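# Attach front cover to base, leave unit on conveyor

## Task

Press the front cover onto the base until it snaps in place, make sure the assembled unit ends up resting on the conveyor belt, and then release it so neither gripper is holding it.

## Robot and tools

Robot: two six-joint arms, left_arm and right_arm, each with a parallel two-finger gripper driven by a single opening number. The left_arm root sits at (-0.033, +0.229, 0) m with quat_wxyz (+1.000, 0, 0, +0.008). The right_arm root sits at (+0.041, -0.252, 0) m with quat_wxyz (+0.998, 0, 0, -0.065).

Scene frame: the origin is on the table surface midway between the arms. +z is up, +x reaches out across the table, and left_arm is on the +y side. The words left and right are only arm names and say nothing about sides of a camera image.

execute_actions takes "actions", a list holding zero or one item, plus an optional boolean "pictures".
- Empty list: nothing is commanded. It returns the current state with camera images.
- Move: {"rows": [...], "steps": n}. There are 1 to 15 rows, and steps runs from 7 to 15 (15 if omitted). Each step lasts 1/30 s and uses one row. When rows run out, the last row is reused.
- Each row has exactly 14 numbers covering both arms, even if only one moves. The first seven are left_arm: waist, shoulder, elbow, wrist pitch, wrist yaw, wrist roll, opening. The last seven are right_arm in the same order.
- Joint numbers are absolute target angles in radians in each arm's own joint space, read the same way as Joint positions. They are not offsets.
- Opening runs from -1 (closed) to +1 (fully open) and is also a target, not a change.
- Wait: {"steps": n} with no rows, n up to 300. It returns once n steps have passed since the previous result, and your reply time counts toward n.
- Images are included only for an empty list or when pictures is true.

Joint ranges, same for both arms: waist -2.618 to 3.054, shoulder 0.000 to 3.142, elbow 0.000 to 3.142, wrist pitch -1.571 to 1.571, wrist yaw -1.571 to 1.571, wrist roll -2.094 to 2.094.
- A whole call is rejected, and nothing is sent, if a target exceeds a range end by more than 0.036 and also lies beyond the joint's current angle.
- The true ends may sit up to 0.036 either way, and targets past them are clipped. A "joint sent to its limit" line reports this, possibly for an earlier action. A missing line does not prove there is room left.

Speed limits: each step, a joint's target is held within a set margin of its measured angle. The margins are 0.202 for the waist, 0.258 for the shoulder, 0.238 for the elbow, 0.573 for wrist pitch, and 0.522 for wrist yaw and wrist roll. If one step's targets would move a gripper more than 70 mm, the whole arm's targets are shrunk toward the current pose. Distant goals therefore take several calls.

Timing: the simulation keeps running while you think and write. Each result is captured 7 steps before its action finishes, and those 7 steps play out during your reply. Between calls, arms keep heading to the last row sent. They stop once everything has nearly settled or a step is HELD, and after that only a new action resumes motion. Fingers already moving finish their travel.

Reading results:
- The state line gives, for each arm, end_effector_position (m) and end_effector_quat_wxyz in the scene frame. This point lies between the finger pads, roughly 1 cm short of the tips. The fingers point along the gripper's +z axis and separate along its y axis. The printed position can be inaccurate, especially when the arm is stretched far.
- Joint positions and Joint velocities give one block per arm: six joints (rad, rad/s), then the pad gap (m, m/s). The gap is 0.094 m when fully open.
- grip_measured is the finger opening on the command scale. It may be off by about 1 mm, with a constant bias per gripper.
- "joint command not followed" means a clearance check altered or blocked some joint targets, but the rest of the row still ran.
- HELD marks steps on which your row was wholly or partly not sent.
- MOTOR HOT appears at 75 °C.
- OVER-TEMPERATURE FAULT lines report stops. At 90 °C that arm freezes for 10 s. At 100 °C its motors and gripper go limp and it drops. Holding loads heats motors, even while you are only thinking.

Gripping: for a firm hold, command about 0.03 less than grip_measured. A smaller difference gives a gentler hold. Pad force tops out near 50 to 62 N, lower on some grippers and on parts under about 2 mm thick. Pads can spike harder on first contact.

zoom_image: arguments are camera (one of cam_head_left, cam_head_right, cam_left_wrist, cam_right_wrist) and region [x0, y0, x1, y1] in image pixels. The origin is top-left, and the region may be at most 504 by 504. It returns an enlarged crop of that camera's latest image. Image sizes are 504x504 for the head cameras and 616x616 for the fisheye wrist cameras.

Cameras: the head cameras look down from near (-0.14, 0.17, 0.89) and (-0.13, -0.01, 0.87). The wrist cameras ride on each gripper, and their poses follow the joint readings. The calibration supplied (K, distortion, T_world_to_cam) can be off by a few degrees and millimetres.

read_manual: optional section "licences". It returns URDF licence text and moves nothing.

finished_scene: argument scene (integer). It ends that scene irreversibly and reports whether the goal held. Answering without any tool call ends all remaining work.

Avoid:
- knocking or placing anything off the table;
- letting the arms collide or shove each other;
- dropping or slipping parts, slamming, and excessive pushing force;
- overheating from long holds.
Brief outside tugs on held parts, or nudges to loose items, may occur. Open the gripper at the end so the unit is released on the belt.

Each tool is called as name(argument=value, ...), one argument or row to a line, values as JSON.

## Session

execute_actions(
  actions=[],
)

Scene clock: 0.00 s of 5400.00 s.
left_arm: end_effector_position=(+0.4219, +0.0789, +0.3034) grip_measured=+1.000 end_effector_quat_wxyz=(+0.651, -0.595, +0.281, -0.377) | right_arm: end_effector_position=(+0.1876, -0.0847, +0.1571) grip_measured=+1.000 end_effector_quat_wxyz=(+0.223, +0.329, +0.873, +0.281)
Joint positions: left_arm=[-0.7    1.926  1.203  1.171 -1.259 -1.224  0.094] | right_arm=[ 1.295  0.744  0.698 -0.893  0.402  1.752  0.094]
Joint velocities: left_arm=[0.007 0.007 0.002 0.007 0.022 0.007 0.   ] | right_arm=[-0.007 -0.007 -0.017  0.051 -0.007 -0.007  0.   ]
Motor temperatures (°C, as the motors report them): left_arm=[30 28 29 28 30 27] | right_arm=[28 29 27 29 30 27]

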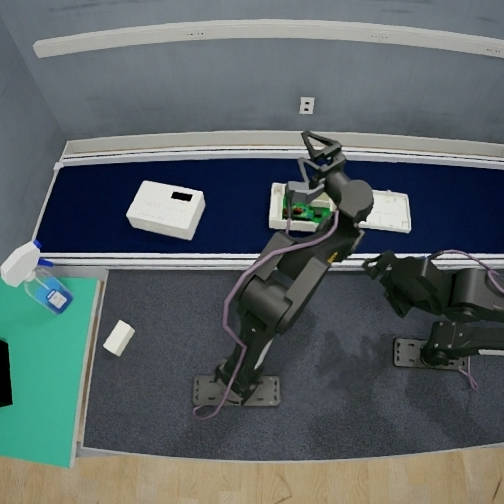

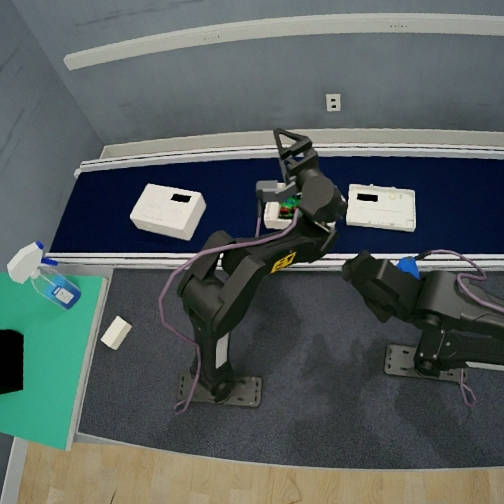

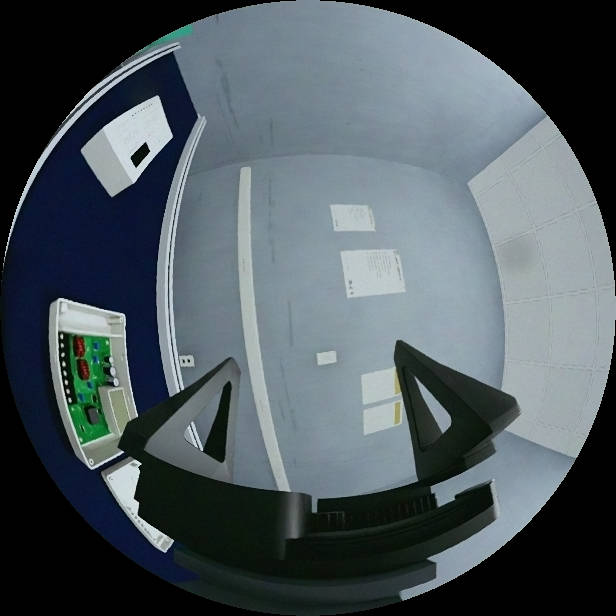

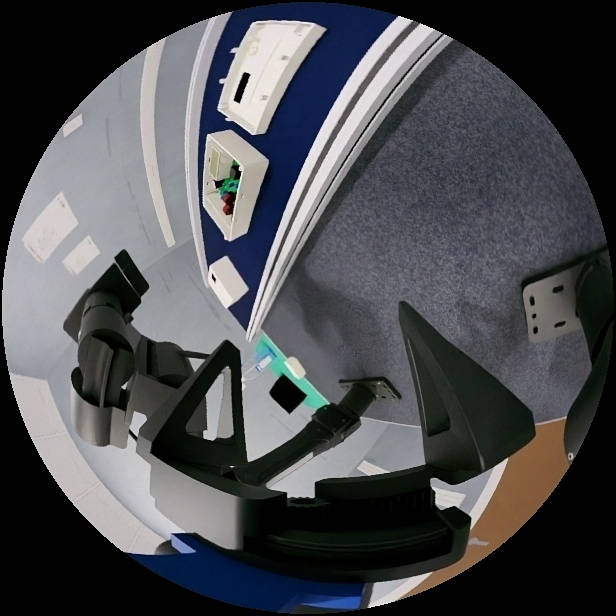

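execute_actions(
  actions=[
    {"rows":[[0.3,1.2,1.2,0,0,0,1,0.9,0.6,0.8,-0.9,0,0,1]],"steps":15},
  ],
)

execute_actions(
  actions=[
    {"rows":[[0.7,0.6,0.7,-1,0,0,1,-0.4,0.6,0.8,-1,0,0,1]],"steps":15},
  ],
)

execute_actions(
  actions=[
    {"steps":45},
  ],
  pictures=true,
)

zoom_image(
  camera="cam_head_left",
  region=[250,160,430,250],
)

zoom_image(
  camera="cam_head_right",
  region=[250,160,430,250],
)

zoom_image(
  camera="cam_head_right",
  region=[110,160,230,250],
)

Scene clock: 0.87 s of 5400.00 s.
left_arm: end_effector_position=(+0.4341, +0.2119, +0.4030) grip_measured=+1.000 end_effector_quat_wxyz=(+0.731, -0.269, +0.619, -0.097) | right_arm: end_effector_position=(+0.2081, -0.1066, +0.2124) grip_measured=+1.000 end_effector_quat_wxyz=(+0.294, +0.114, +0.900, +0.301)
Joint positions: left_arm=[-0.24   1.425  1.186  0.34  -0.499 -0.493  0.094] | right_arm=[ 0.907  0.605  0.791 -0.891  0.082  0.992  0.094]
Joint velocities: left_arm=[ 2.308 -2.23  -0.002 -2.19   2.601  2.645  0.   ] | right_arm=[-0.115 -0.012 -0.007 -0.095 -0.403 -2.821  0.   ]
Motor temperatures (°C, as the motors report them): left_arm=[30 29 29 28 30 27] | right_arm=[28 29 27 29 30 27]
Steps of this call (steps 1 to 18: nothing new was sent; steps 19 to 26: the first 8 steps of this action). Readings (joint positions):
19: left_arm=[-0.685 1.901 1.197 1.099 -1.198 -1.163] | right_arm=[1.260 0.732 0.706 -0.896 0.333 1.674]
20: left_arm=[-0.656 1.859 1.188 0.984 -1.103 -1.075] | right_arm=[1.188 0.705 0.719 -0.901 0.257 1.576]
22: left_arm=[-0.548 1.737 1.186 0.749 -0.899 -0.884] | right_arm=[1.039 0.644 0.758 -0.901 0.163 1.381]
26: the state above

Scene clock: 1.37 s of 5400.00 s.
left_arm: end_effector_position=(+0.2523, +0.4245, +0.3370) grip_measured=+1.000 end_effector_quat_wxyz=(+0.597, -0.258, +0.737, +0.183) | right_arm: end_effector_position=(+0.2442, -0.2047, +0.1980) grip_measured=+1.000 end_effector_quat_wxyz=(+0.380, -0.073, +0.920, +0.055)
Joint positions: left_arm=[ 0.541  0.917  0.931 -0.235 -0.076 -0.057  0.094] | right_arm=[ 0.353  0.605  0.791 -0.968 -0.002  0.064  0.094]
Joint velocities: left_arm=[ 0.867 -1.013 -1.013 -1.326  0.095  0.081  0.   ] | right_arm=[-2.181 -0.012 -0.002 -0.139 -0.095 -0.359  0.   ]
Motor temperatures (°C, as the motors report them): left_arm=[30 29 29 28 30 27] | right_arm=[28 29 27 29 30 27]
Steps of this call (steps 1 to 7: the last 7 steps of your previous action; steps 8 to 15: the first 8 steps of this action). Readings (joint positions):
8: left_arm=[0.311 1.156 1.196 0.109 -0.120 -0.098] | right_arm=[0.874 0.605 0.791 -0.902 0.004 0.263]
9: left_arm=[0.343 1.127 1.158 0.060 -0.109 -0.089] | right_arm=[0.803 0.605 0.791 -0.916 -0.001 0.212]
11: left_arm=[0.411 1.058 1.077 -0.045 -0.094 -0.076] | right_arm=[0.653 0.605 0.791 -0.943 -0.001 0.139]
15: the state above

Scene clock: 2.87 s of 5400.00 s.
left_arm: end_effector_position=(+0.1161, +0.3608, +0.1593) grip_measured=+1.000 end_effector_quat_wxyz=(+0.309, -0.331, +0.884, +0.118) | right_arm: end_effector_position=(+0.2181, -0.3545, +0.1941) grip_measured=+1.000 end_effector_quat_wxyz=(+0.361, +0.246, +0.894, -0.097)
Joint positions: left_arm=[ 0.689  0.621  0.709 -0.986 -0.012 -0.007  0.094] | right_arm=[-0.394  0.605  0.791 -0.99   0.005  0.011  0.094]
Joint velocities: left_arm=[-0.002 -0.002 -0.002 -0.037  0.037 -0.037  0.   ] | right_arm=[ 0.002 -0.002  0.002 -0.022 -0.051 -0.007  0.   ]
Motor temperatures (°C, as the motors report them): left_arm=[30 29 29 29 30 27] | right_arm=[28 29 28 29 30 27]
Kept back: nothing.
Steps of this call (steps 1 to 7: the last 7 steps of your previous action; steps 8 to 45: the robot went on to your last target). Readings (joint positions):
1: left_arm=[0.569 0.881 0.896 -0.282 -0.073 -0.053] | right_arm=[0.278 0.605 0.791 -0.971 -0.002 0.053]
2: left_arm=[0.593 0.845 0.863 -0.333 -0.070 -0.049] | right_arm=[0.203 0.605 0.791 -0.974 -0.002 0.045]
4: left_arm=[0.631 0.771 0.806 -0.448 -0.063 -0.042] | right_arm=[0.053 0.605 0.791 -0.977 -0.002 0.033]
8: left_arm=[0.676 0.657 0.738 -0.700 -0.043 -0.026] | right_arm=[-0.246 0.605 0.791 -0.980 -0.002 0.020]
45: the state above
All arms were judged still, so your last target was given up. Only a new action makes them travel on or press farther. Fingers that are still opening or closing keep moving.
camera_calibration (this result's frames):
cam_left_wrist: T_world_to_cam=[[0.574028, -0.812197, -0.104055, 0.247883], [-0.818376, -0.564794, -0.106157, 0.349199], [0.0274502, 0.146093, -0.98889, 0.203428], [0, 0, 0, 1]] pos_world=[0.1379, 0.368836, 0.264031]
cam_right_wrist: T_world_to_cam=[[-0.693729, -0.677174, -0.245307, -0.0418788], [-0.710593, 0.699067, 0.0797728, 0.399841], [0.117466, 0.229654, -0.966158, 0.337727], [0, 0, 0, 1]] pos_world=[0.2154, -0.385436, 0.284128]

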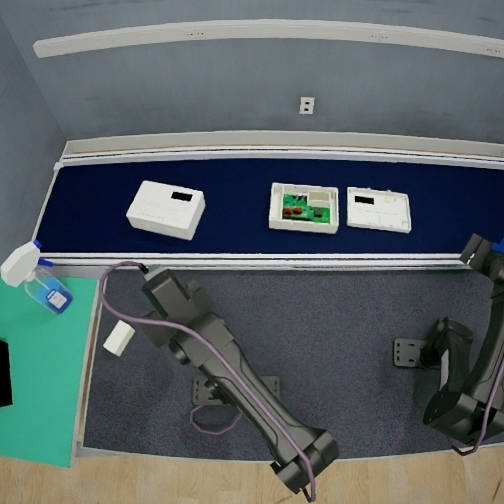

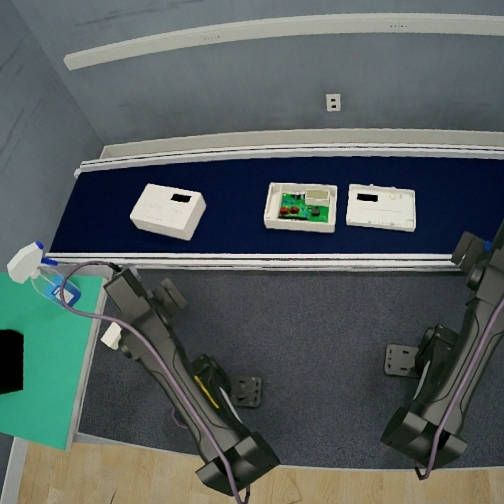

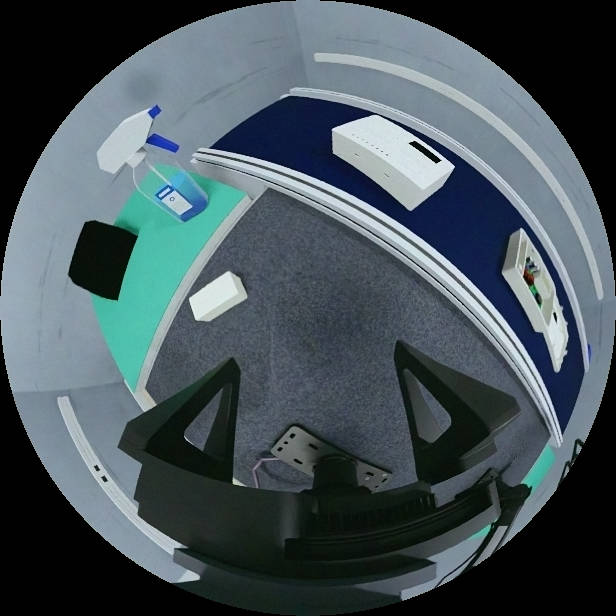

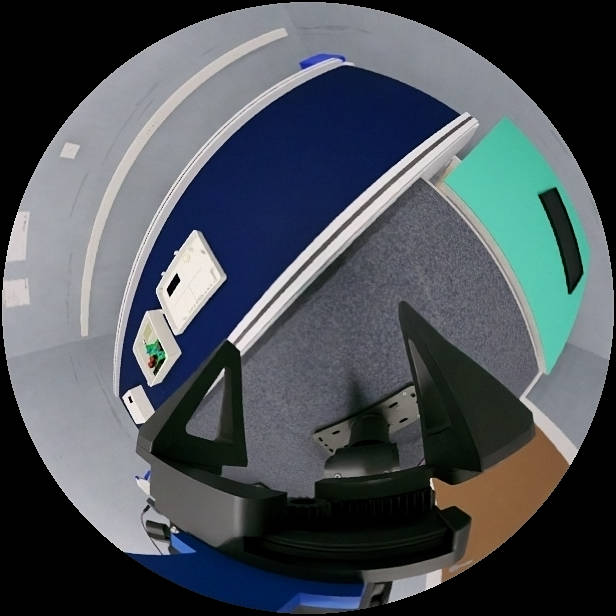

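Region (250, 160, 430, 250) of cam_head_left's 504x504 image, scaled by 2.800, with more detail than that image has.

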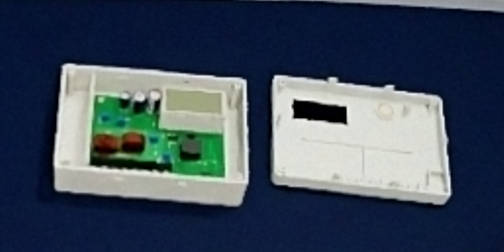

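Region (250, 160, 430, 250) of cam_head_right's 504x504 image, scaled by 2.800, with more detail than that image has.

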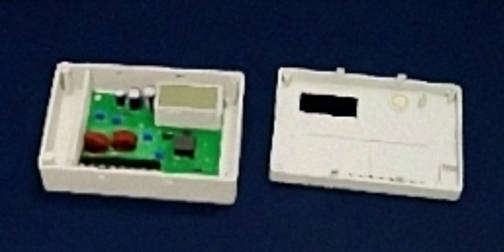

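Region (110, 160, 230, 250) of cam_head_right's 504x504 image, scaled by 4.200, with more detail than that image has; it fills the top 378 rows of this view, and the rest is white.

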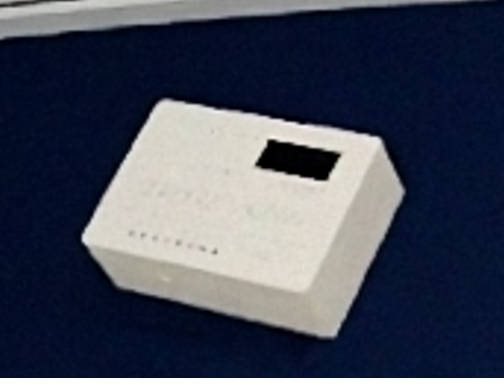

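execute_actions(
  actions=[
    {"rows":[[0.7,0.6,0.7,-1,0,0,1,0.206,1.4,1.6,-1.4,0,0,1]],"steps":15},
  ],
)

execute_actions(
  actions=[
    {"rows":[[0.7,0.6,0.7,-1,0,0,1,0.206,1.964,1.908,-1.515,0,0,1]],"steps":15},
  ],
)

execute_actions(
  actions=[
    {"steps":20},
  ],
  pictures=true,
)

Scene clock: 4.60 s of 5400.00 s.
left_arm: end_effector_position=(+0.1161, +0.3608, +0.1593) grip_measured=+1.000 end_effector_quat_wxyz=(+0.309, -0.331, +0.884, +0.118) | right_arm: end_effector_position=(+0.3068, -0.2520, +0.2406) grip_measured=+1.000 end_effector_quat_wxyz=(+0.200, +0.005, +0.980, -0.004)
Joint positions: left_arm=[ 0.689  0.621  0.709 -0.986 -0.012 -0.007  0.094] | right_arm=[ 0.134  1.252  1.419 -1.336  0.011  0.011  0.094]
Joint velocities: left_arm=[-0.012 -0.002 -0.007 -0.037  0.051 -0.051  0.   ] | right_arm=[ 1.507  2.552  2.464 -0.227 -0.183  0.007  0.   ]
Motor temperatures (°C, as the motors report them): left_arm=[30 29 29 29 30 27] | right_arm=[28 29 28 29 30 27]
Steps of this call (steps 1 to 44: nothing new was sent; steps 45 to 52: the first 8 steps of this action). Readings (joint positions):
45: left_arm=[0.689 0.621 0.709 -0.986 -0.012 -0.007] | right_arm=[-0.362 0.641 0.831 -1.059 0.017 0.011]
46: left_arm=[0.689 0.621 0.709 -0.986 -0.012 -0.007] | right_arm=[-0.290 0.717 0.910 -1.161 0.018 0.011]
48: left_arm=[0.689 0.621 0.709 -0.986 -0.012 -0.007] | right_arm=[-0.140 0.893 1.075 -1.262 0.015 0.011]
52: the state above

Scene clock: 5.10 s of 5400.00 s.
left_arm: end_effector_position=(+0.1161, +0.3607, +0.1593) grip_measured=+1.000 end_effector_quat_wxyz=(+0.308, -0.331, +0.884, +0.118) | right_arm: end_effector_position=(+0.4192, -0.2208, +0.1781) grip_measured=+1.000 end_effector_quat_wxyz=(+0.052, -0.035, +0.998, +0.004)
Joint positions: left_arm=[ 0.689  0.621  0.709 -0.986 -0.011 -0.006  0.094] | right_arm=[ 0.209  1.913  1.905 -1.459 -0.003  0.009  0.094]
Joint velocities: left_arm=[-0.012  0.002 -0.002 -0.007  0.037 -0.051  0.   ] | right_arm=[-0.027  1.643 -0.042 -0.051 -0.022 -0.037  0.   ]
Motor temperatures (°C, as the motors report them): left_arm=[30 29 29 29 30 27] | right_arm=[28 29 28 29 30 27]
Steps of this call (steps 1 to 7: the last 7 steps of your previous action; steps 8 to 15: the first 8 steps of this action). Readings (joint positions):
8: left_arm=[0.689 0.621 0.709 -0.986 -0.012 -0.007] | right_arm=[0.209 1.461 1.617 -1.408 -0.003 0.009]
9: left_arm=[0.689 0.621 0.709 -0.986 -0.011 -0.007] | right_arm=[0.209 1.524 1.707 -1.465 -0.003 0.009]
11: left_arm=[0.689 0.621 0.709 -0.986 -0.011 -0.006] | right_arm=[0.209 1.668 1.856 -1.474 -0.003 0.009]
15: the state above

Scene clock: 5.77 s of 5400.00 s.
left_arm: end_effector_position=(+0.1161, +0.3607, +0.1593) grip_measured=+1.000 end_effector_quat_wxyz=(+0.308, -0.331, +0.884, +0.118) | right_arm: end_effector_position=(+0.4084, -0.2217, +0.1473) grip_measured=+1.000 end_effector_quat_wxyz=(-0.014, -0.035, +0.999, +0.001)
Joint positions: left_arm=[ 0.689  0.621  0.709 -0.986 -0.011 -0.006  0.094] | right_arm=[ 0.209  1.986  1.887 -1.5   -0.003  0.009  0.094]
Joint velocities: left_arm=[ 0.007 -0.012  0.002 -0.007 -0.007  0.022  0.   ] | right_arm=[-0.022 -0.012  0.002 -0.037 -0.051 -0.066  0.   ]
Motor temperatures (°C, as the motors report them): left_arm=[30 29 29 29 30 27] | right_arm=[28 29 28 29 30 27]
Kept back: nothing.
Steps of this call (steps 1 to 7: the last 7 steps of your previous action; steps 8 to 20: the robot went on to your last target). Readings (joint positions):
1: left_arm=[0.689 0.621 0.709 -0.986 -0.011 -0.006] | right_arm=[0.209 1.962 1.902 -1.459 -0.003 0.009]
2: left_arm=[0.689 0.621 0.709 -0.986 -0.011 -0.006] | right_arm=[0.209 1.998 1.894 -1.460 -0.003 0.009]
4: left_arm=[0.689 0.621 0.709 -0.986 -0.011 -0.006] | right_arm=[0.209 2.032 1.882 -1.468 -0.003 0.009]
8: left_arm=[0.689 0.621 0.709 -0.986 -0.011 -0.006] | right_arm=[0.209 2.010 1.881 -1.487 -0.003 0.009]
20: the state above
camera_calibration (this result's frames):
cam_left_wrist: T_world_to_cam=[[0.573566, -0.812536, -0.103961, 0.247964], [-0.818705, -0.564387, -0.105781, 0.348958], [0.0272767, 0.145786, -0.98894, 0.203523], [0, 0, 0, 1]] pos_world=[0.137919, 0.368756, 0.263964]
cam_right_wrist: T_world_to_cam=[[-0.281729, -0.959465, 0.00738885, -0.0994253], [-0.636246, 0.192575, 0.747065, 0.20502], [-0.718206, 0.205769, -0.66471, 0.531222], [0, 0, 0, 1]] pos_world=[0.483958, -0.244186, 0.20068]

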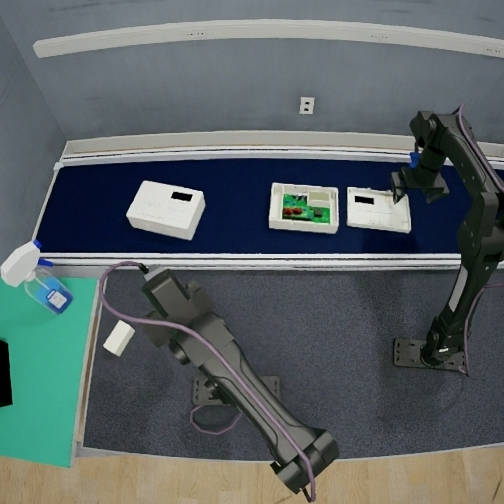

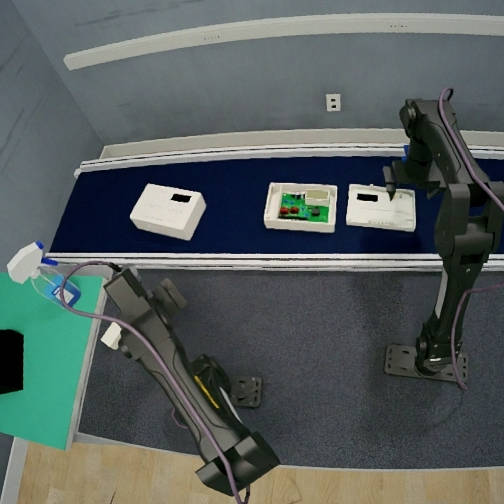

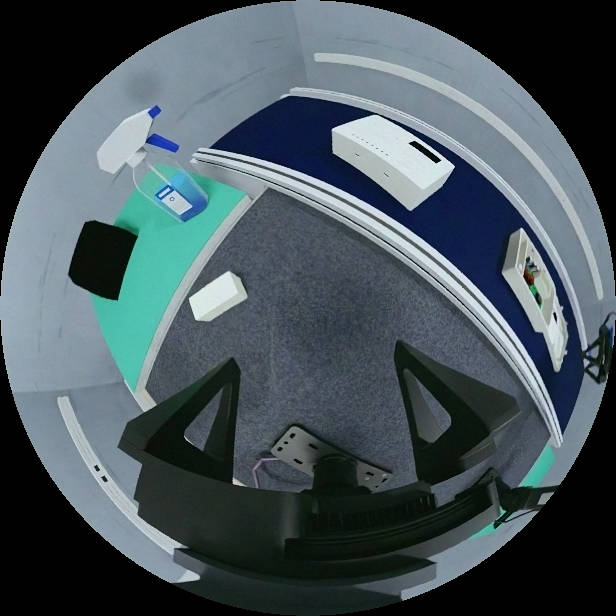

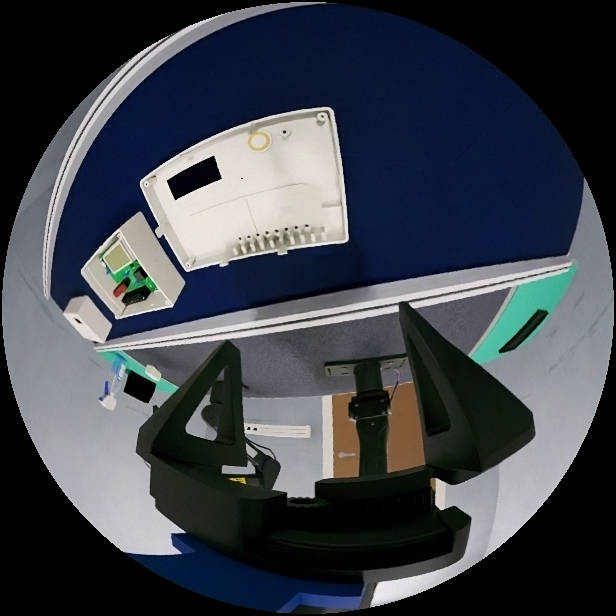

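execute_actions(
  actions=[
    {"rows":[[0.7,0.6,0.7,-1,0,0,1,0.18,2,1.87,-1.45,0,0.03,0.6],[0.7,0.6,0.7,-1,0,0,1,0.16,2.01,1.85,-1.4,0,0.05,0.4],[0.7,0.6,0.7,-1,0,0,1,0.14,2.03,1.81,-1.34,0,0.07,0.2],[0.7,0.6,0.7,-1,0,0,1,0.12,2.045,1.77,-1.28,0,0.09,0],[0.7,0.6,0.7,-1,0,0,1,0.105,2.06,1.735,-1.225,0,0.09,0]],"steps":15},
  ],
)

execute_actions(
  actions=[
    {"steps":15},
  ],
  pictures=true,
)

Scene clock: 6.63 s of 5400.00 s.
left_arm: end_effector_position=(+0.1161, +0.3607, +0.1593) grip_measured=+1.000 end_effector_quat_wxyz=(+0.308, -0.331, +0.884, +0.118) | right_arm: end_effector_position=(+0.4227, -0.2586, +0.0907) grip_measured=+0.002 end_effector_quat_wxyz=(-0.022, +0.041, +0.999, +0.001)
Joint positions: left_arm=[ 0.689  0.621  0.709 -0.986 -0.011 -0.006  0.094] | right_arm=[ 0.109  2.047  1.751 -1.317 -0.004  0.061  0.047]
Joint velocities: left_arm=[-0.007  0.002 -0.002 -0.051  0.022  0.081  0.   ] | right_arm=[-0.374  0.579 -0.398  0.564 -0.007  0.125 -0.   ]
Motor temperatures (°C, as the motors report them): left_arm=[30 29 29 29 30 27] | right_arm=[28 29 28 29 30 27]
Steps of this call (steps 1 to 15: the robot went on to your last target; steps 16 to 18: nothing new was sent; steps 19 to 26: the first 8 steps of this action). Readings (joint positions):
19: left_arm=[0.689 0.621 0.709 -0.986 -0.011 -0.006] | right_arm=[0.208 1.986 1.885 -1.497 -0.003 0.010]
20: left_arm=[0.689 0.621 0.709 -0.986 -0.011 -0.006] | right_arm=[0.203 1.986 1.879 -1.486 -0.003 0.015]
22: left_arm=[0.689 0.621 0.709 -0.986 -0.011 -0.006] | right_arm=[0.179 1.989 1.842 -1.432 -0.005 0.033]
26: the state above

Scene clock: 7.13 s of 5400.00 s.
left_arm: end_effector_position=(+0.1161, +0.3607, +0.1593) grip_measured=+1.000 end_effector_quat_wxyz=(+0.308, -0.331, +0.884, +0.118) | right_arm: end_effector_position=(+0.4324, -0.2633, +0.0693) grip_measured=+0.002 end_effector_quat_wxyz=(-0.017, +0.056, +0.998, +0.001)
Joint positions: left_arm=[ 0.689  0.621  0.709 -0.986 -0.011 -0.006  0.094] | right_arm=[ 0.098  2.087  1.725 -1.244 -0.002  0.079  0.047]
Joint velocities: left_arm=[ 0.002 -0.012  0.002  0.037  0.022 -0.037  0.   ] | right_arm=[-0.007  0.007 -0.007 -0.022 -0.022 -0.051 -0.001]
Motor temperatures (°C, as the motors report them): left_arm=[30 29 29 29 30 27] | right_arm=[28 30 28 29 30 27]
Kept back: nothing.
Steps of this call (steps 1 to 7: the last 7 steps of your previous action; steps 8 to 15: the robot went on to your last target). Readings (joint positions):
1: left_arm=[0.689 0.621 0.709 -0.986 -0.011 -0.006] | right_arm=[0.099 2.065 1.739 -1.301 -0.003 0.065]
2: left_arm=[0.689 0.621 0.709 -0.986 -0.011 -0.006] | right_arm=[0.094 2.078 1.732 -1.289 -0.002 0.068]
4: left_arm=[0.689 0.621 0.709 -0.986 -0.011 -0.006] | right_arm=[0.093 2.089 1.725 -1.272 -0.002 0.073]
8: left_arm=[0.689 0.621 0.709 -0.986 -0.011 -0.006] | right_arm=[0.098 2.087 1.725 -1.253 -0.002 0.077]
15: the state above
camera_calibration (this result's frames):
cam_left_wrist: T_world_to_cam=[[0.573566, -0.812536, -0.103961, 0.247964], [-0.818705, -0.564387, -0.105781, 0.348958], [0.0272767, 0.145786, -0.98894, 0.203523], [0, 0, 0, 1]] pos_world=[0.137919, 0.368756, 0.263964]
cam_right_wrist: T_world_to_cam=[[-0.449905, -0.892988, 0.0125874, -0.0422093], [-0.586315, 0.30597, 0.750078, 0.294601], [-0.673662, 0.330084, -0.661229, 0.518382], [0, 0, 0, 1]] pos_world=[0.502953, -0.298941, 0.122327]

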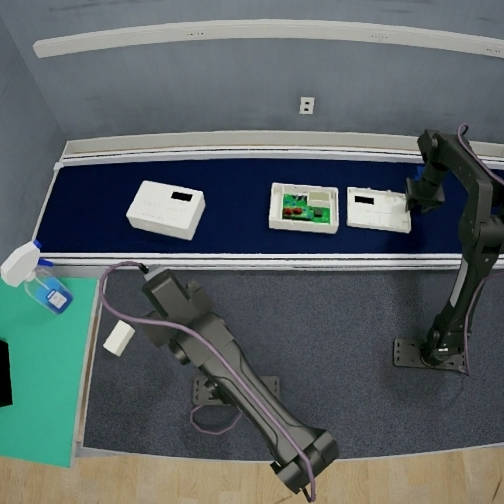

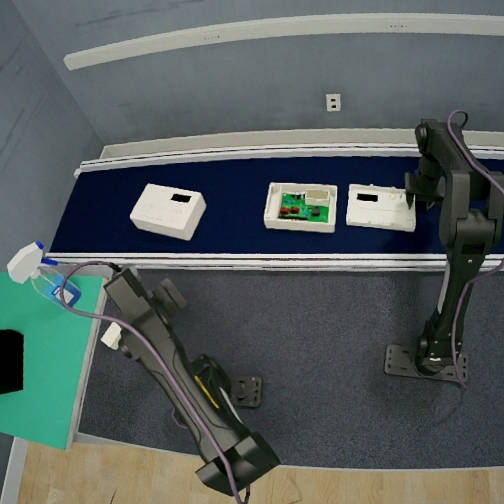

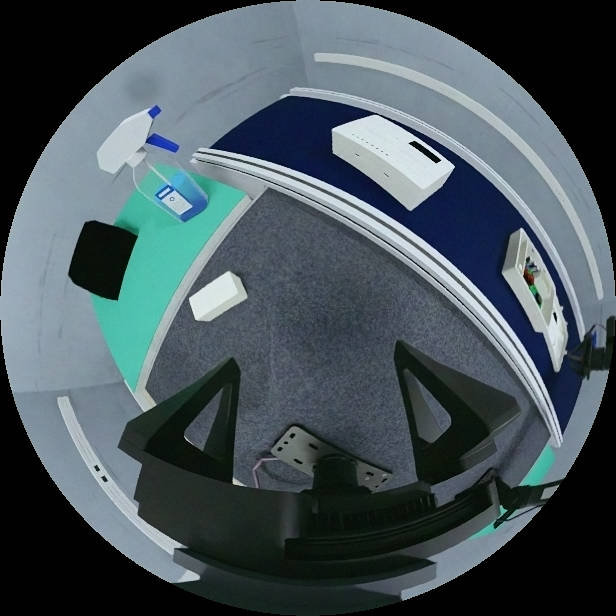

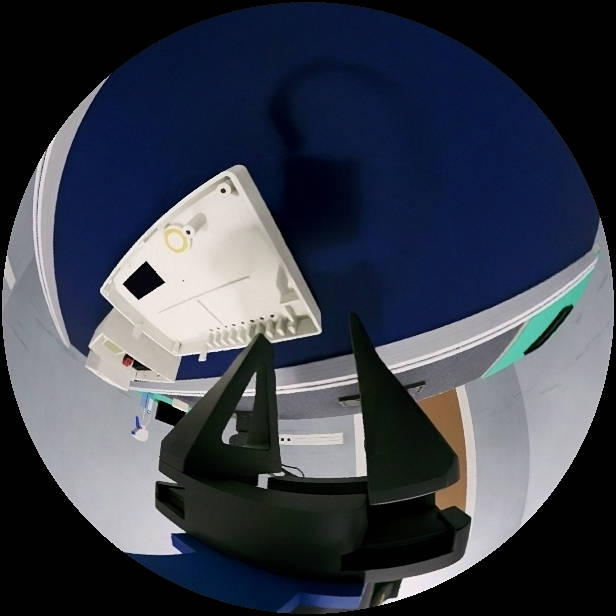

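execute_actions(
  actions=[
    {"rows":[[0.7,0.6,0.7,-1,0,0,1,0.103,2.075,1.72,-1.17,0,0.1,0],[0.7,0.6,0.7,-1,0,0,1,0.103,2.075,1.72,-1.15,0,0.1,0],[0.7,0.6,0.7,-1,0,0,1,0.103,2.085,1.7,-1.12,0,0.1,0],[0.7,0.6,0.7,-1,0,0,1,0.103,2.095,1.675,-1.09,0,0.1,0],[0.7,0.6,0.7,-1,0,0,1,0.103,2.103,1.652,-1.065,0,0.1,0]],"steps":15},
  ],
)

execute_actions(
  actions=[
    {"steps":20},
  ],
  pictures=true,
)

Scene clock: 8.13 s of 5400.00 s.
left_arm: end_effector_position=(+0.1161, +0.3607, +0.1593) grip_measured=+1.000 end_effector_quat_wxyz=(+0.308, -0.331, +0.884, +0.118) | right_arm: end_effector_position=(+0.4442, -0.2637, +0.0501) grip_measured=+0.002 end_effector_quat_wxyz=(+0.007, +0.060, +0.998, +0.001)
Joint positions: left_arm=[ 0.689  0.621  0.709 -0.986 -0.011 -0.006  0.094] | right_arm=[ 0.098  2.097  1.664 -1.123 -0.002  0.088  0.047]
Joint velocities: left_arm=[ 0.002 -0.007 -0.007 -0.11   0.007 -0.037  0.   ] | right_arm=[-0.007  0.154 -0.208  0.183  0.007  0.007 -0.   ]
Motor temperatures (°C, as the motors report them): left_arm=[30 29 30 29 30 27] | right_arm=[28 30 28 29 30 27]
Steps of this call (steps 1 to 15: the robot went on to your last target; steps 16 to 22: nothing new was sent; steps 23 to 30: the first 8 steps of this action). Readings (joint positions):
23: left_arm=[0.689 0.621 0.709 -0.986 -0.011 -0.006] | right_arm=[0.098 2.087 1.725 -1.238 -0.002 0.081]
24: left_arm=[0.689 0.621 0.709 -0.986 -0.011 -0.006] | right_arm=[0.098 2.087 1.725 -1.227 -0.002 0.083]
26: left_arm=[0.689 0.621 0.709 -0.986 -0.011 -0.006] | right_arm=[0.098 2.087 1.714 -1.188 -0.002 0.085]
30: the state above

Scene clock: 8.80 s of 5400.00 s.
left_arm: end_effector_position=(+0.1161, +0.3607, +0.1593) grip_measured=+1.000 end_effector_quat_wxyz=(+0.308, -0.331, +0.884, +0.118) | right_arm: end_effector_position=(+0.4497, -0.2639, +0.0424) grip_measured=+0.002 end_effector_quat_wxyz=(+0.015, +0.061, +0.998, +0.001)
Joint positions: left_arm=[ 0.689  0.621  0.709 -0.986 -0.011 -0.006  0.094] | right_arm=[ 0.098  2.11   1.652 -1.083 -0.002  0.09   0.047]
Joint velocities: left_arm=[ 0.002  0.007 -0.002 -0.081 -0.037  0.066  0.   ] | right_arm=[-0.002 -0.002 -0.002  0.037 -0.022 -0.037 -0.   ]
Motor temperatures (°C, as the motors report them): left_arm=[30 29 30 29 30 27] | right_arm=[28 30 28 29 30 27]
Kept back: nothing.
Steps of this call (steps 1 to 7: the last 7 steps of your previous action; steps 8 to 20: the robot went on to your last target). Readings (joint positions):
1: left_arm=[0.689 0.621 0.709 -0.986 -0.011 -0.006] | right_arm=[0.098 2.102 1.658 -1.116 -0.002 0.088]
2: left_arm=[0.689 0.621 0.709 -0.986 -0.011 -0.006] | right_arm=[0.098 2.106 1.654 -1.111 -0.002 0.088]
4: left_arm=[0.689 0.621 0.709 -0.986 -0.011 -0.006] | right_arm=[0.098 2.110 1.652 -1.102 -0.002 0.089]
8: left_arm=[0.689 0.621 0.709 -0.986 -0.011 -0.006] | right_arm=[0.098 2.110 1.652 -1.089 -0.002 0.090]
20: the state above
camera_calibration (this result's frames):
cam_left_wrist: T_world_to_cam=[[0.573566, -0.812536, -0.103961, 0.247964], [-0.818705, -0.564387, -0.105781, 0.348958], [0.0272767, 0.145786, -0.98894, 0.203523], [0, 0, 0, 1]] pos_world=[0.137919, 0.368756, 0.263964]
cam_right_wrist: T_world_to_cam=[[-0.459001, -0.888307, -0.0151425, -0.0280655], [-0.630712, 0.313799, 0.709741, 0.348856], [-0.625717, 0.335322, -0.704299, 0.494122], [0, 0, 0, 1]] pos_world=[0.516326, -0.300092, 0.0999879]

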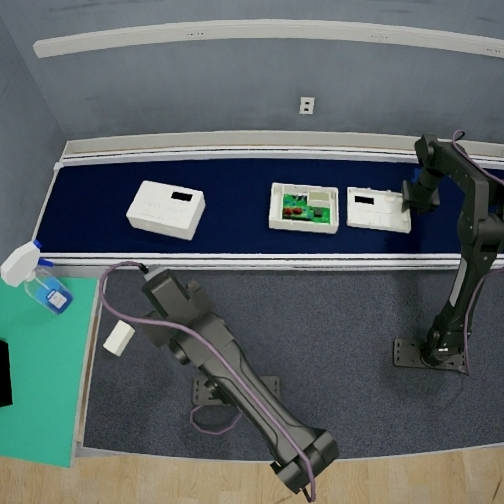

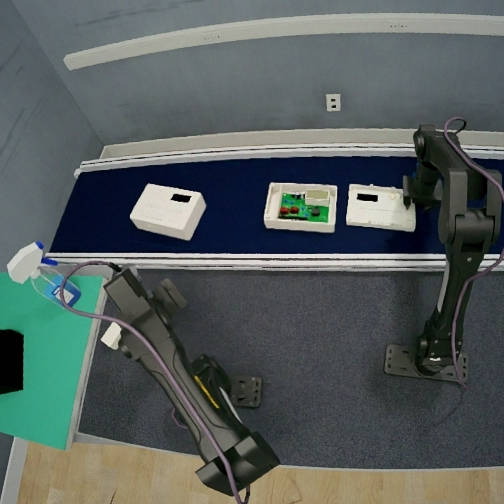

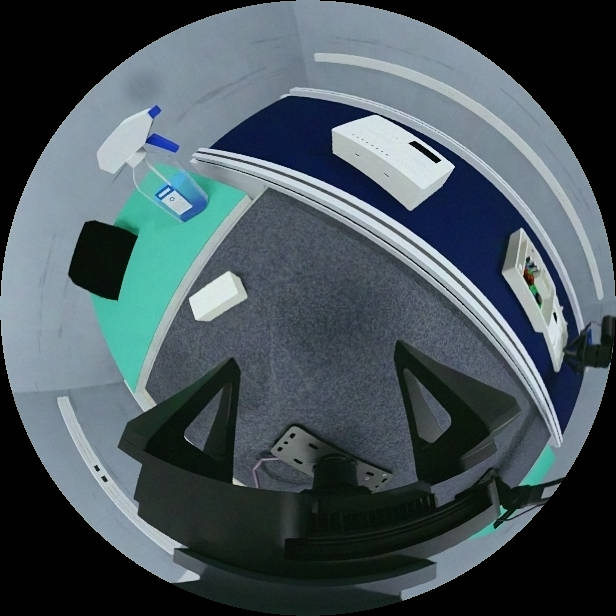

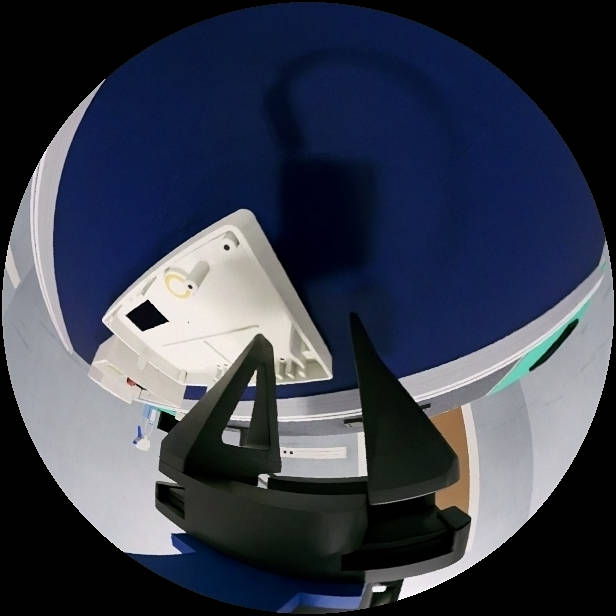

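execute_actions(
  actions=[
    {"rows":[[0.7,0.6,0.7,-1,0,0,1,0.103,2.12,1.64,-1.065,0,0.1,0],[0.7,0.6,0.7,-1,0,0,1,0.103,2.14,1.625,-1.055,0,0.1,0]],"steps":15},
  ],
)

execute_actions(
  actions=[
    {"steps":20},
  ],
  pictures=true,
)

Scene clock: 9.27 s of 5400.00 s.
left_arm: end_effector_position=(+0.1161, +0.3607, +0.1593) grip_measured=+1.000 end_effector_quat_wxyz=(+0.308, -0.331, +0.884, +0.118) | right_arm: end_effector_position=(+0.4443, -0.2636, +0.0277) grip_measured=+0.001 end_effector_quat_wxyz=(-0.002, +0.062, +0.998, +0.001)
Joint positions: left_arm=[ 0.689  0.621  0.709 -0.986 -0.011 -0.006  0.094] | right_arm=[ 0.098  2.135  1.632 -1.071 -0.002  0.091  0.047]
Joint velocities: left_arm=[ 0.002  0.002  0.007 -0.066 -0.066 -0.007  0.   ] | right_arm=[-0.017  0.012 -0.002  0.11   0.007  0.007 -0.   ]
Motor temperatures (°C, as the motors report them): left_arm=[30 29 30 29 30 27] | right_arm=[28 30 28 29 30 27]
Steps of this call (steps 1 to 6: the robot went on to your last target; steps 7 to 14: the first 8 steps of this action). Readings (joint positions):
7: left_arm=[0.689 0.621 0.709 -0.986 -0.011 -0.006] | right_arm=[0.098 2.110 1.652 -1.082 -0.002 0.090]
8: left_arm=[0.689 0.621 0.709 -0.986 -0.011 -0.006] | right_arm=[0.098 2.111 1.649 -1.080 -0.002 0.090]
10: left_arm=[0.689 0.621 0.709 -0.986 -0.011 -0.006] | right_arm=[0.098 2.118 1.642 -1.074 -0.002 0.090]
14: the state above

Scene clock: 9.93 s of 5400.00 s.
left_arm: end_effector_position=(+0.1161, +0.3607, +0.1593) grip_measured=+1.000 end_effector_quat_wxyz=(+0.308, -0.331, +0.884, +0.118) | right_arm: end_effector_position=(+0.4450, -0.2637, +0.0277) grip_measured=+0.001 end_effector_quat_wxyz=(-0.000, +0.062, +0.998, +0.001)
Joint positions: left_arm=[ 0.689  0.621  0.709 -0.986 -0.011 -0.006  0.094] | right_arm=[ 0.098  2.135  1.632 -1.068 -0.002  0.091  0.047]
Joint velocities: left_arm=[ 0.007  0.002  0.017 -0.022 -0.051 -0.022  0.   ] | right_arm=[ 0.002  0.007 -0.017  0.037 -0.051 -0.037  0.001]
Motor temperatures (°C, as the motors report them): left_arm=[30 29 30 29 30 27] | right_arm=[28 31 28 29 30 27]
Kept back: nothing.
Steps of this call (steps 1 to 7: the last 7 steps of your previous action; steps 8 to 15: the robot went on to your last target; steps 16 to 20: nothing new was sent). Readings (joint positions):
1: left_arm=[0.689 0.621 0.709 -0.986 -0.011 -0.006] | right_arm=[0.098 2.135 1.632 -1.069 -0.002 0.091]
2: left_arm=[0.689 0.621 0.709 -0.986 -0.011 -0.006] | right_arm=[0.098 2.135 1.632 -1.069 -0.002 0.091]
4: left_arm=[0.689 0.621 0.709 -0.986 -0.011 -0.006] | right_arm=[0.098 2.135 1.632 -1.068 -0.002 0.091]
8: left_arm=[0.689 0.621 0.709 -0.986 -0.011 -0.006] | right_arm=[0.098 2.135 1.632 -1.068 -0.002 0.091]
20: the state above
All arms were judged still, so your last target was given up. Only a new action makes them travel on or press farther. Fingers that are still opening or closing keep moving.
camera_calibration (this result's frames):
cam_left_wrist: T_world_to_cam=[[0.573566, -0.812536, -0.103961, 0.247964], [-0.818705, -0.564387, -0.105781, 0.348958], [0.0272767, 0.145786, -0.98894, 0.203523], [0, 0, 0, 1]] pos_world=[0.137919, 0.368756, 0.263964]
cam_right_wrist: T_world_to_cam=[[-0.460618, -0.887597, -0.00184856, -0.0297897], [-0.60801, 0.314008, 0.729193, 0.345673], [-0.646649, 0.337003, -0.684305, 0.489946], [0, 0, 0, 1]] pos_world=[0.513274, -0.300099, 0.083155]

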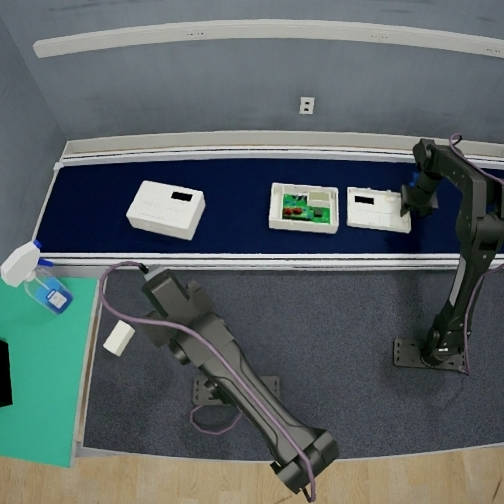

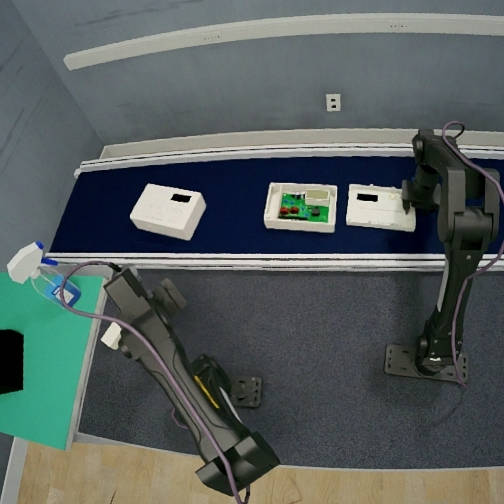

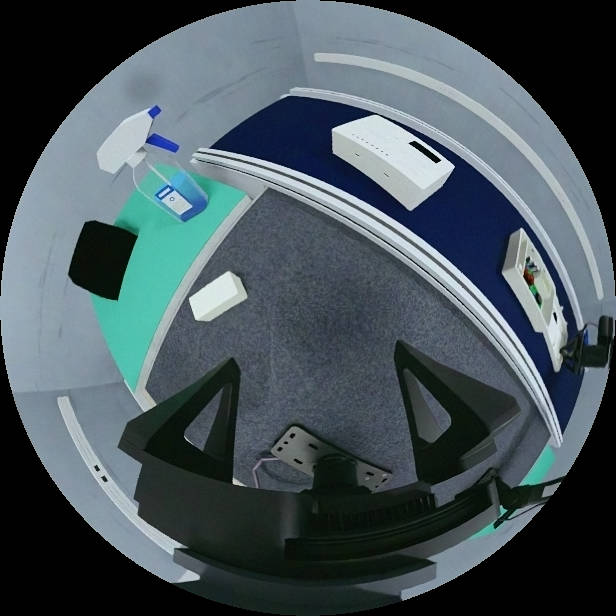

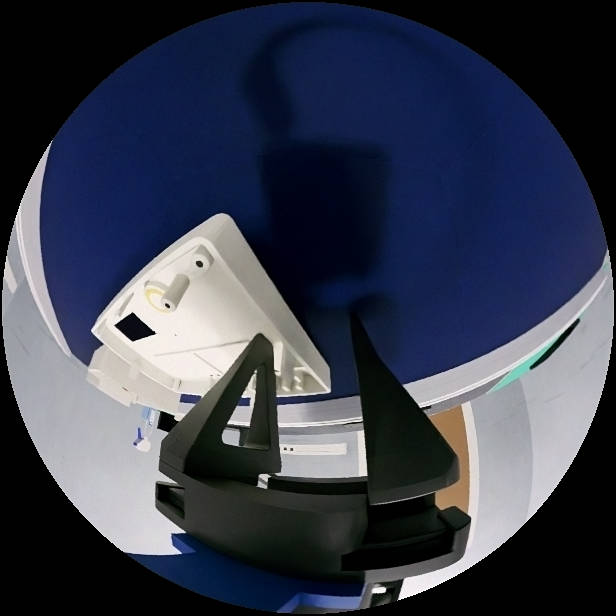

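execute_actions(
  actions=[
    {"rows":[[0.7,0.6,0.7,-1,0,0,1,0.105,2.125,1.632,-1.068,0,0.1,-0.3],[0.7,0.6,0.7,-1,0,0,1,0.105,2.125,1.632,-1.068,0,0.1,-0.6],[0.7,0.6,0.7,-1,0,0,1,0.105,2.125,1.632,-1.068,0,0.1,-1]],"steps":15},
  ],
)

execute_actions(
  actions=[
    {"rows":[[0.7,0.6,0.7,-1,0,0,1,0.105,2.11,1.64,-1.08,0,0.1,-1],[0.7,0.6,0.7,-1,0,0,1,0.105,2.1,1.65,-1.1,-0.02,0.1,-1],[0.7,0.6,0.7,-1,0,0,1,0.105,2.09,1.66,-1.12,-0.04,0.1,-1],[0.7,0.6,0.7,-1,0,0,1,0.105,2.08,1.67,-1.14,-0.06,0.1,-1],[0.7,0.6,0.7,-1,0,0,1,0.105,2.07,1.68,-1.16,-0.09,0.1,-1],[0.7,0.6,0.7,-1,0,0,1,0.105,2.06,1.69,-1.18,-0.12,0.1,-1],[0.7,0.6,0.7,-1,0,0,1,0.105,2.05,1.7,-1.2,-0.15,0.1,-1],[0.7,0.6,0.7,-1,0,0,1,0.105,2.04,1.71,-1.22,-0.18,0.1,-1],[0.7,0.6,0.7,-1,0,0,1,0.105,2.03,1.72,-1.24,-0.2,0.1,-1],[0.7,0.6,0.7,-1,0,0,1,0.105,2.02,1.73,-1.26,-0.2,0.1,-1],[0.7,0.6,0.7,-1,0,0,1,0.105,2.01,1.74,-1.28,-0.2,0.1,-1],[0.7,0.6,0.7,-1,0,0,1,0.105,2.0,1.75,-1.3,-0.2,0.1,-1]],"steps":15},
  ],
)

execute_actions(
  actions=[
    {"steps":15},
  ],
  pictures=true,
)

Scene clock: 10.83 s of 5400.00 s.
left_arm: end_effector_position=(+0.1161, +0.3607, +0.1593) grip_measured=+1.000 end_effector_quat_wxyz=(+0.308, -0.331, +0.884, +0.118) | right_arm: end_effector_position=(+0.4453, -0.2609, +0.0277) grip_measured=-0.933 end_effector_quat_wxyz=(+0.000, +0.060, +0.998, +0.004)
Joint positions: left_arm=[ 0.689  0.621  0.709 -0.986 -0.011 -0.006  0.094] | right_arm=[ 0.103  2.135  1.632 -1.067 -0.007  0.092  0.003]
Joint velocities: left_arm=[-0.002 -0.002 -0.012 -0.037 -0.081 -0.007  0.   ] | right_arm=[ 0.012 -0.007  0.012  0.007  0.051  0.022 -0.002]
Motor temperatures (°C, as the motors report them): left_arm=[30 29 30 30 30 27] | right_arm=[28 31 28 29 30 27]
Steps of this call (steps 1 to 19: nothing new was sent; steps 20 to 27: the first 8 steps of this action). Readings (joint positions):
20: left_arm=[0.689 0.621 0.709 -0.986 -0.011 -0.006] | right_arm=[0.098 2.135 1.632 -1.068 -0.004 0.091]
21: left_arm=[0.689 0.621 0.709 -0.986 -0.011 -0.006] | right_arm=[0.099 2.135 1.632 -1.068 -0.007 0.091]
23: left_arm=[0.689 0.621 0.709 -0.986 -0.011 -0.006] | right_arm=[0.102 2.135 1.632 -1.068 -0.012 0.091]
27: the state above

Scene clock: 11.33 s of 5400.00 s.
left_arm: end_effector_position=(+0.1161, +0.3607, +0.1593) grip_measured=+1.000 end_effector_quat_wxyz=(+0.308, -0.331, +0.884, +0.118) | right_arm: end_effector_position=(+0.4372, -0.2489, +0.0438) grip_measured=-0.933 end_effector_quat_wxyz=(-0.013, +0.060, +0.997, +0.036)
Joint positions: left_arm=[ 0.689  0.621  0.709 -0.986 -0.011 -0.006  0.094] | right_arm=[ 0.103  2.111  1.658 -1.142 -0.073  0.092  0.003]
Joint velocities: left_arm=[-0.007  0.002  0.002 -0.022  0.007 -0.066  0.   ] | right_arm=[-0.012 -0.261  0.271 -0.505 -0.564  0.007 -0.   ]
Motor temperatures (°C, as the motors report them): left_arm=[30 29 30 30 30 27] | right_arm=[28 31 28 29 30 27]
Steps of this call (steps 1 to 7: the last 7 steps of your previous action; steps 8 to 15: the first 8 steps of this action). Readings (joint positions):
8: left_arm=[0.689 0.621 0.709 -0.986 -0.011 -0.006] | right_arm=[0.103 2.135 1.632 -1.067 -0.007 0.092]
9: left_arm=[0.689 0.621 0.709 -0.986 -0.011 -0.006] | right_arm=[0.103 2.133 1.632 -1.068 -0.007 0.092]
11: left_arm=[0.689 0.621 0.709 -0.986 -0.011 -0.006] | right_arm=[0.103 2.132 1.633 -1.081 -0.014 0.092]
15: the state above

Scene clock: 11.83 s of 5400.00 s.
left_arm: end_effector_position=(+0.1161, +0.3607, +0.1593) grip_measured=+1.000 end_effector_quat_wxyz=(+0.308, -0.331, +0.884, +0.118) | right_arm: end_effector_position=(+0.4286, -0.2306, +0.1007) grip_measured=-0.932 end_effector_quat_wxyz=(+0.001, +0.059, +0.994, +0.088)
Joint positions: left_arm=[ 0.689  0.621  0.709 -0.986 -0.011 -0.006  0.094] | right_arm=[ 0.103  2.015  1.733 -1.281 -0.176  0.092  0.003]
Joint velocities: left_arm=[-0.012  0.002 -0.022 -0.037 -0.066 -0.007  0.   ] | right_arm=[-0.027  0.002 -0.002 -0.037  0.051  0.007  0.001]
Motor temperatures (°C, as the motors report them): left_arm=[30 29 30 30 30 27] | right_arm=[28 31 28 29 30 27]
Kept back: nothing.
Steps of this call (steps 1 to 7: the last 7 steps of your previous action; steps 8 to 15: the robot went on to your last target). Readings (joint positions):
1: left_arm=[0.689 0.621 0.709 -0.986 -0.011 -0.006] | right_arm=[0.103 2.101 1.668 -1.159 -0.094 0.092]
2: left_arm=[0.689 0.621 0.709 -0.986 -0.011 -0.006] | right_arm=[0.103 2.089 1.679 -1.176 -0.112 0.092]
4: left_arm=[0.689 0.621 0.709 -0.986 -0.011 -0.006] | right_arm=[0.103 2.063 1.703 -1.210 -0.137 0.092]
8: left_arm=[0.689 0.621 0.709 -0.986 -0.011 -0.006] | right_arm=[0.103 2.019 1.731 -1.253 -0.164 0.092]
15: the state above
camera_calibration (this result's frames):
cam_left_wrist: T_world_to_cam=[[0.573566, -0.812536, -0.103961, 0.247964], [-0.818705, -0.564387, -0.105781, 0.348958], [0.0272767, 0.145786, -0.98894, 0.203523], [0, 0, 0, 1]] pos_world=[0.137919, 0.368756, 0.263964]
cam_right_wrist: T_world_to_cam=[[-0.456035, -0.87525, -0.16115, 0.00913323], [-0.618543, 0.181524, 0.764496, 0.242468], [-0.639872, 0.448315, -0.624161, 0.534789], [0, 0, 0, 1]] pos_world=[0.496338, -0.275774, 0.149901]

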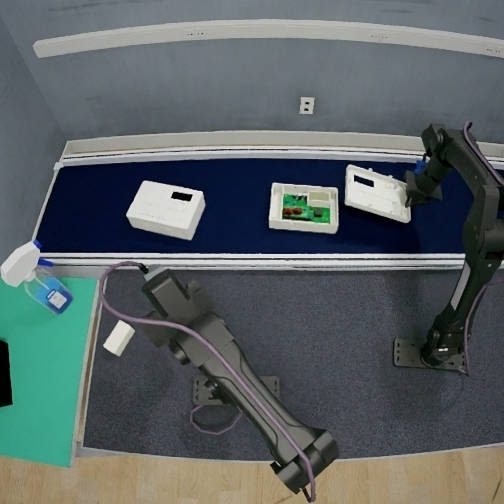

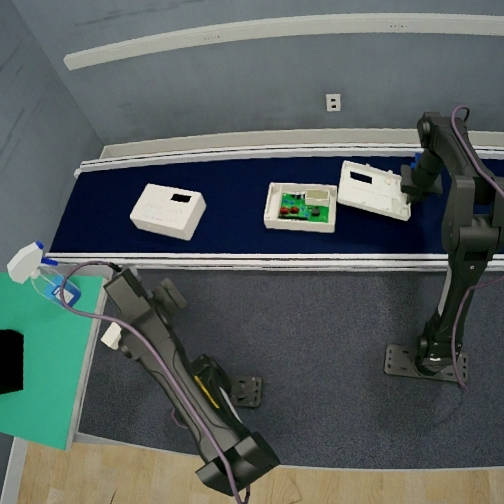

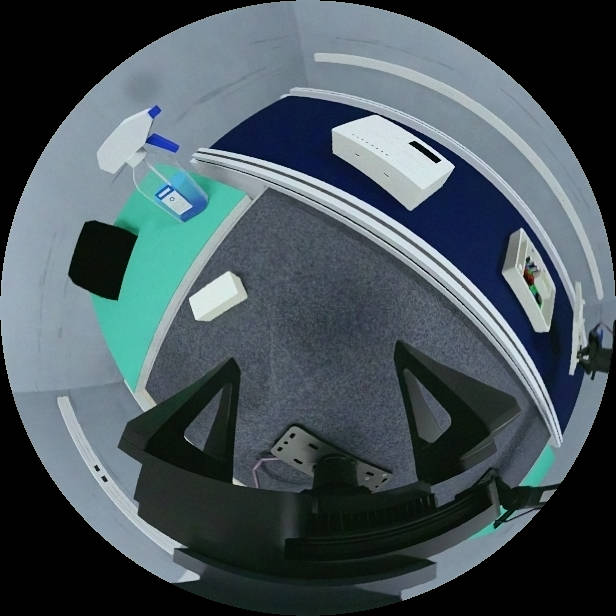

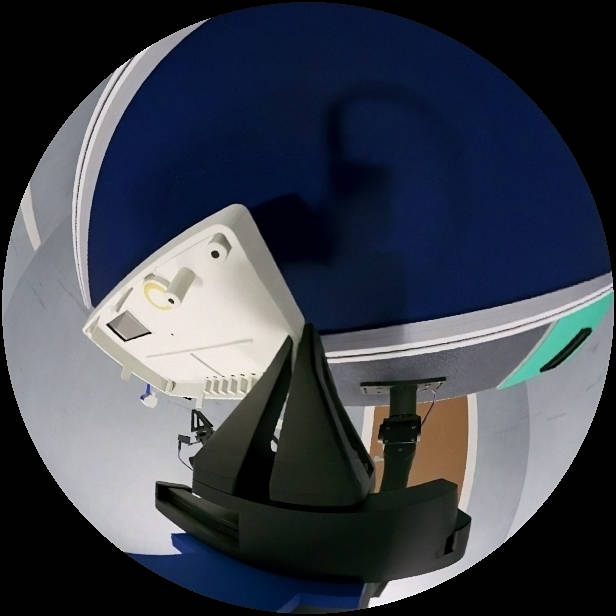

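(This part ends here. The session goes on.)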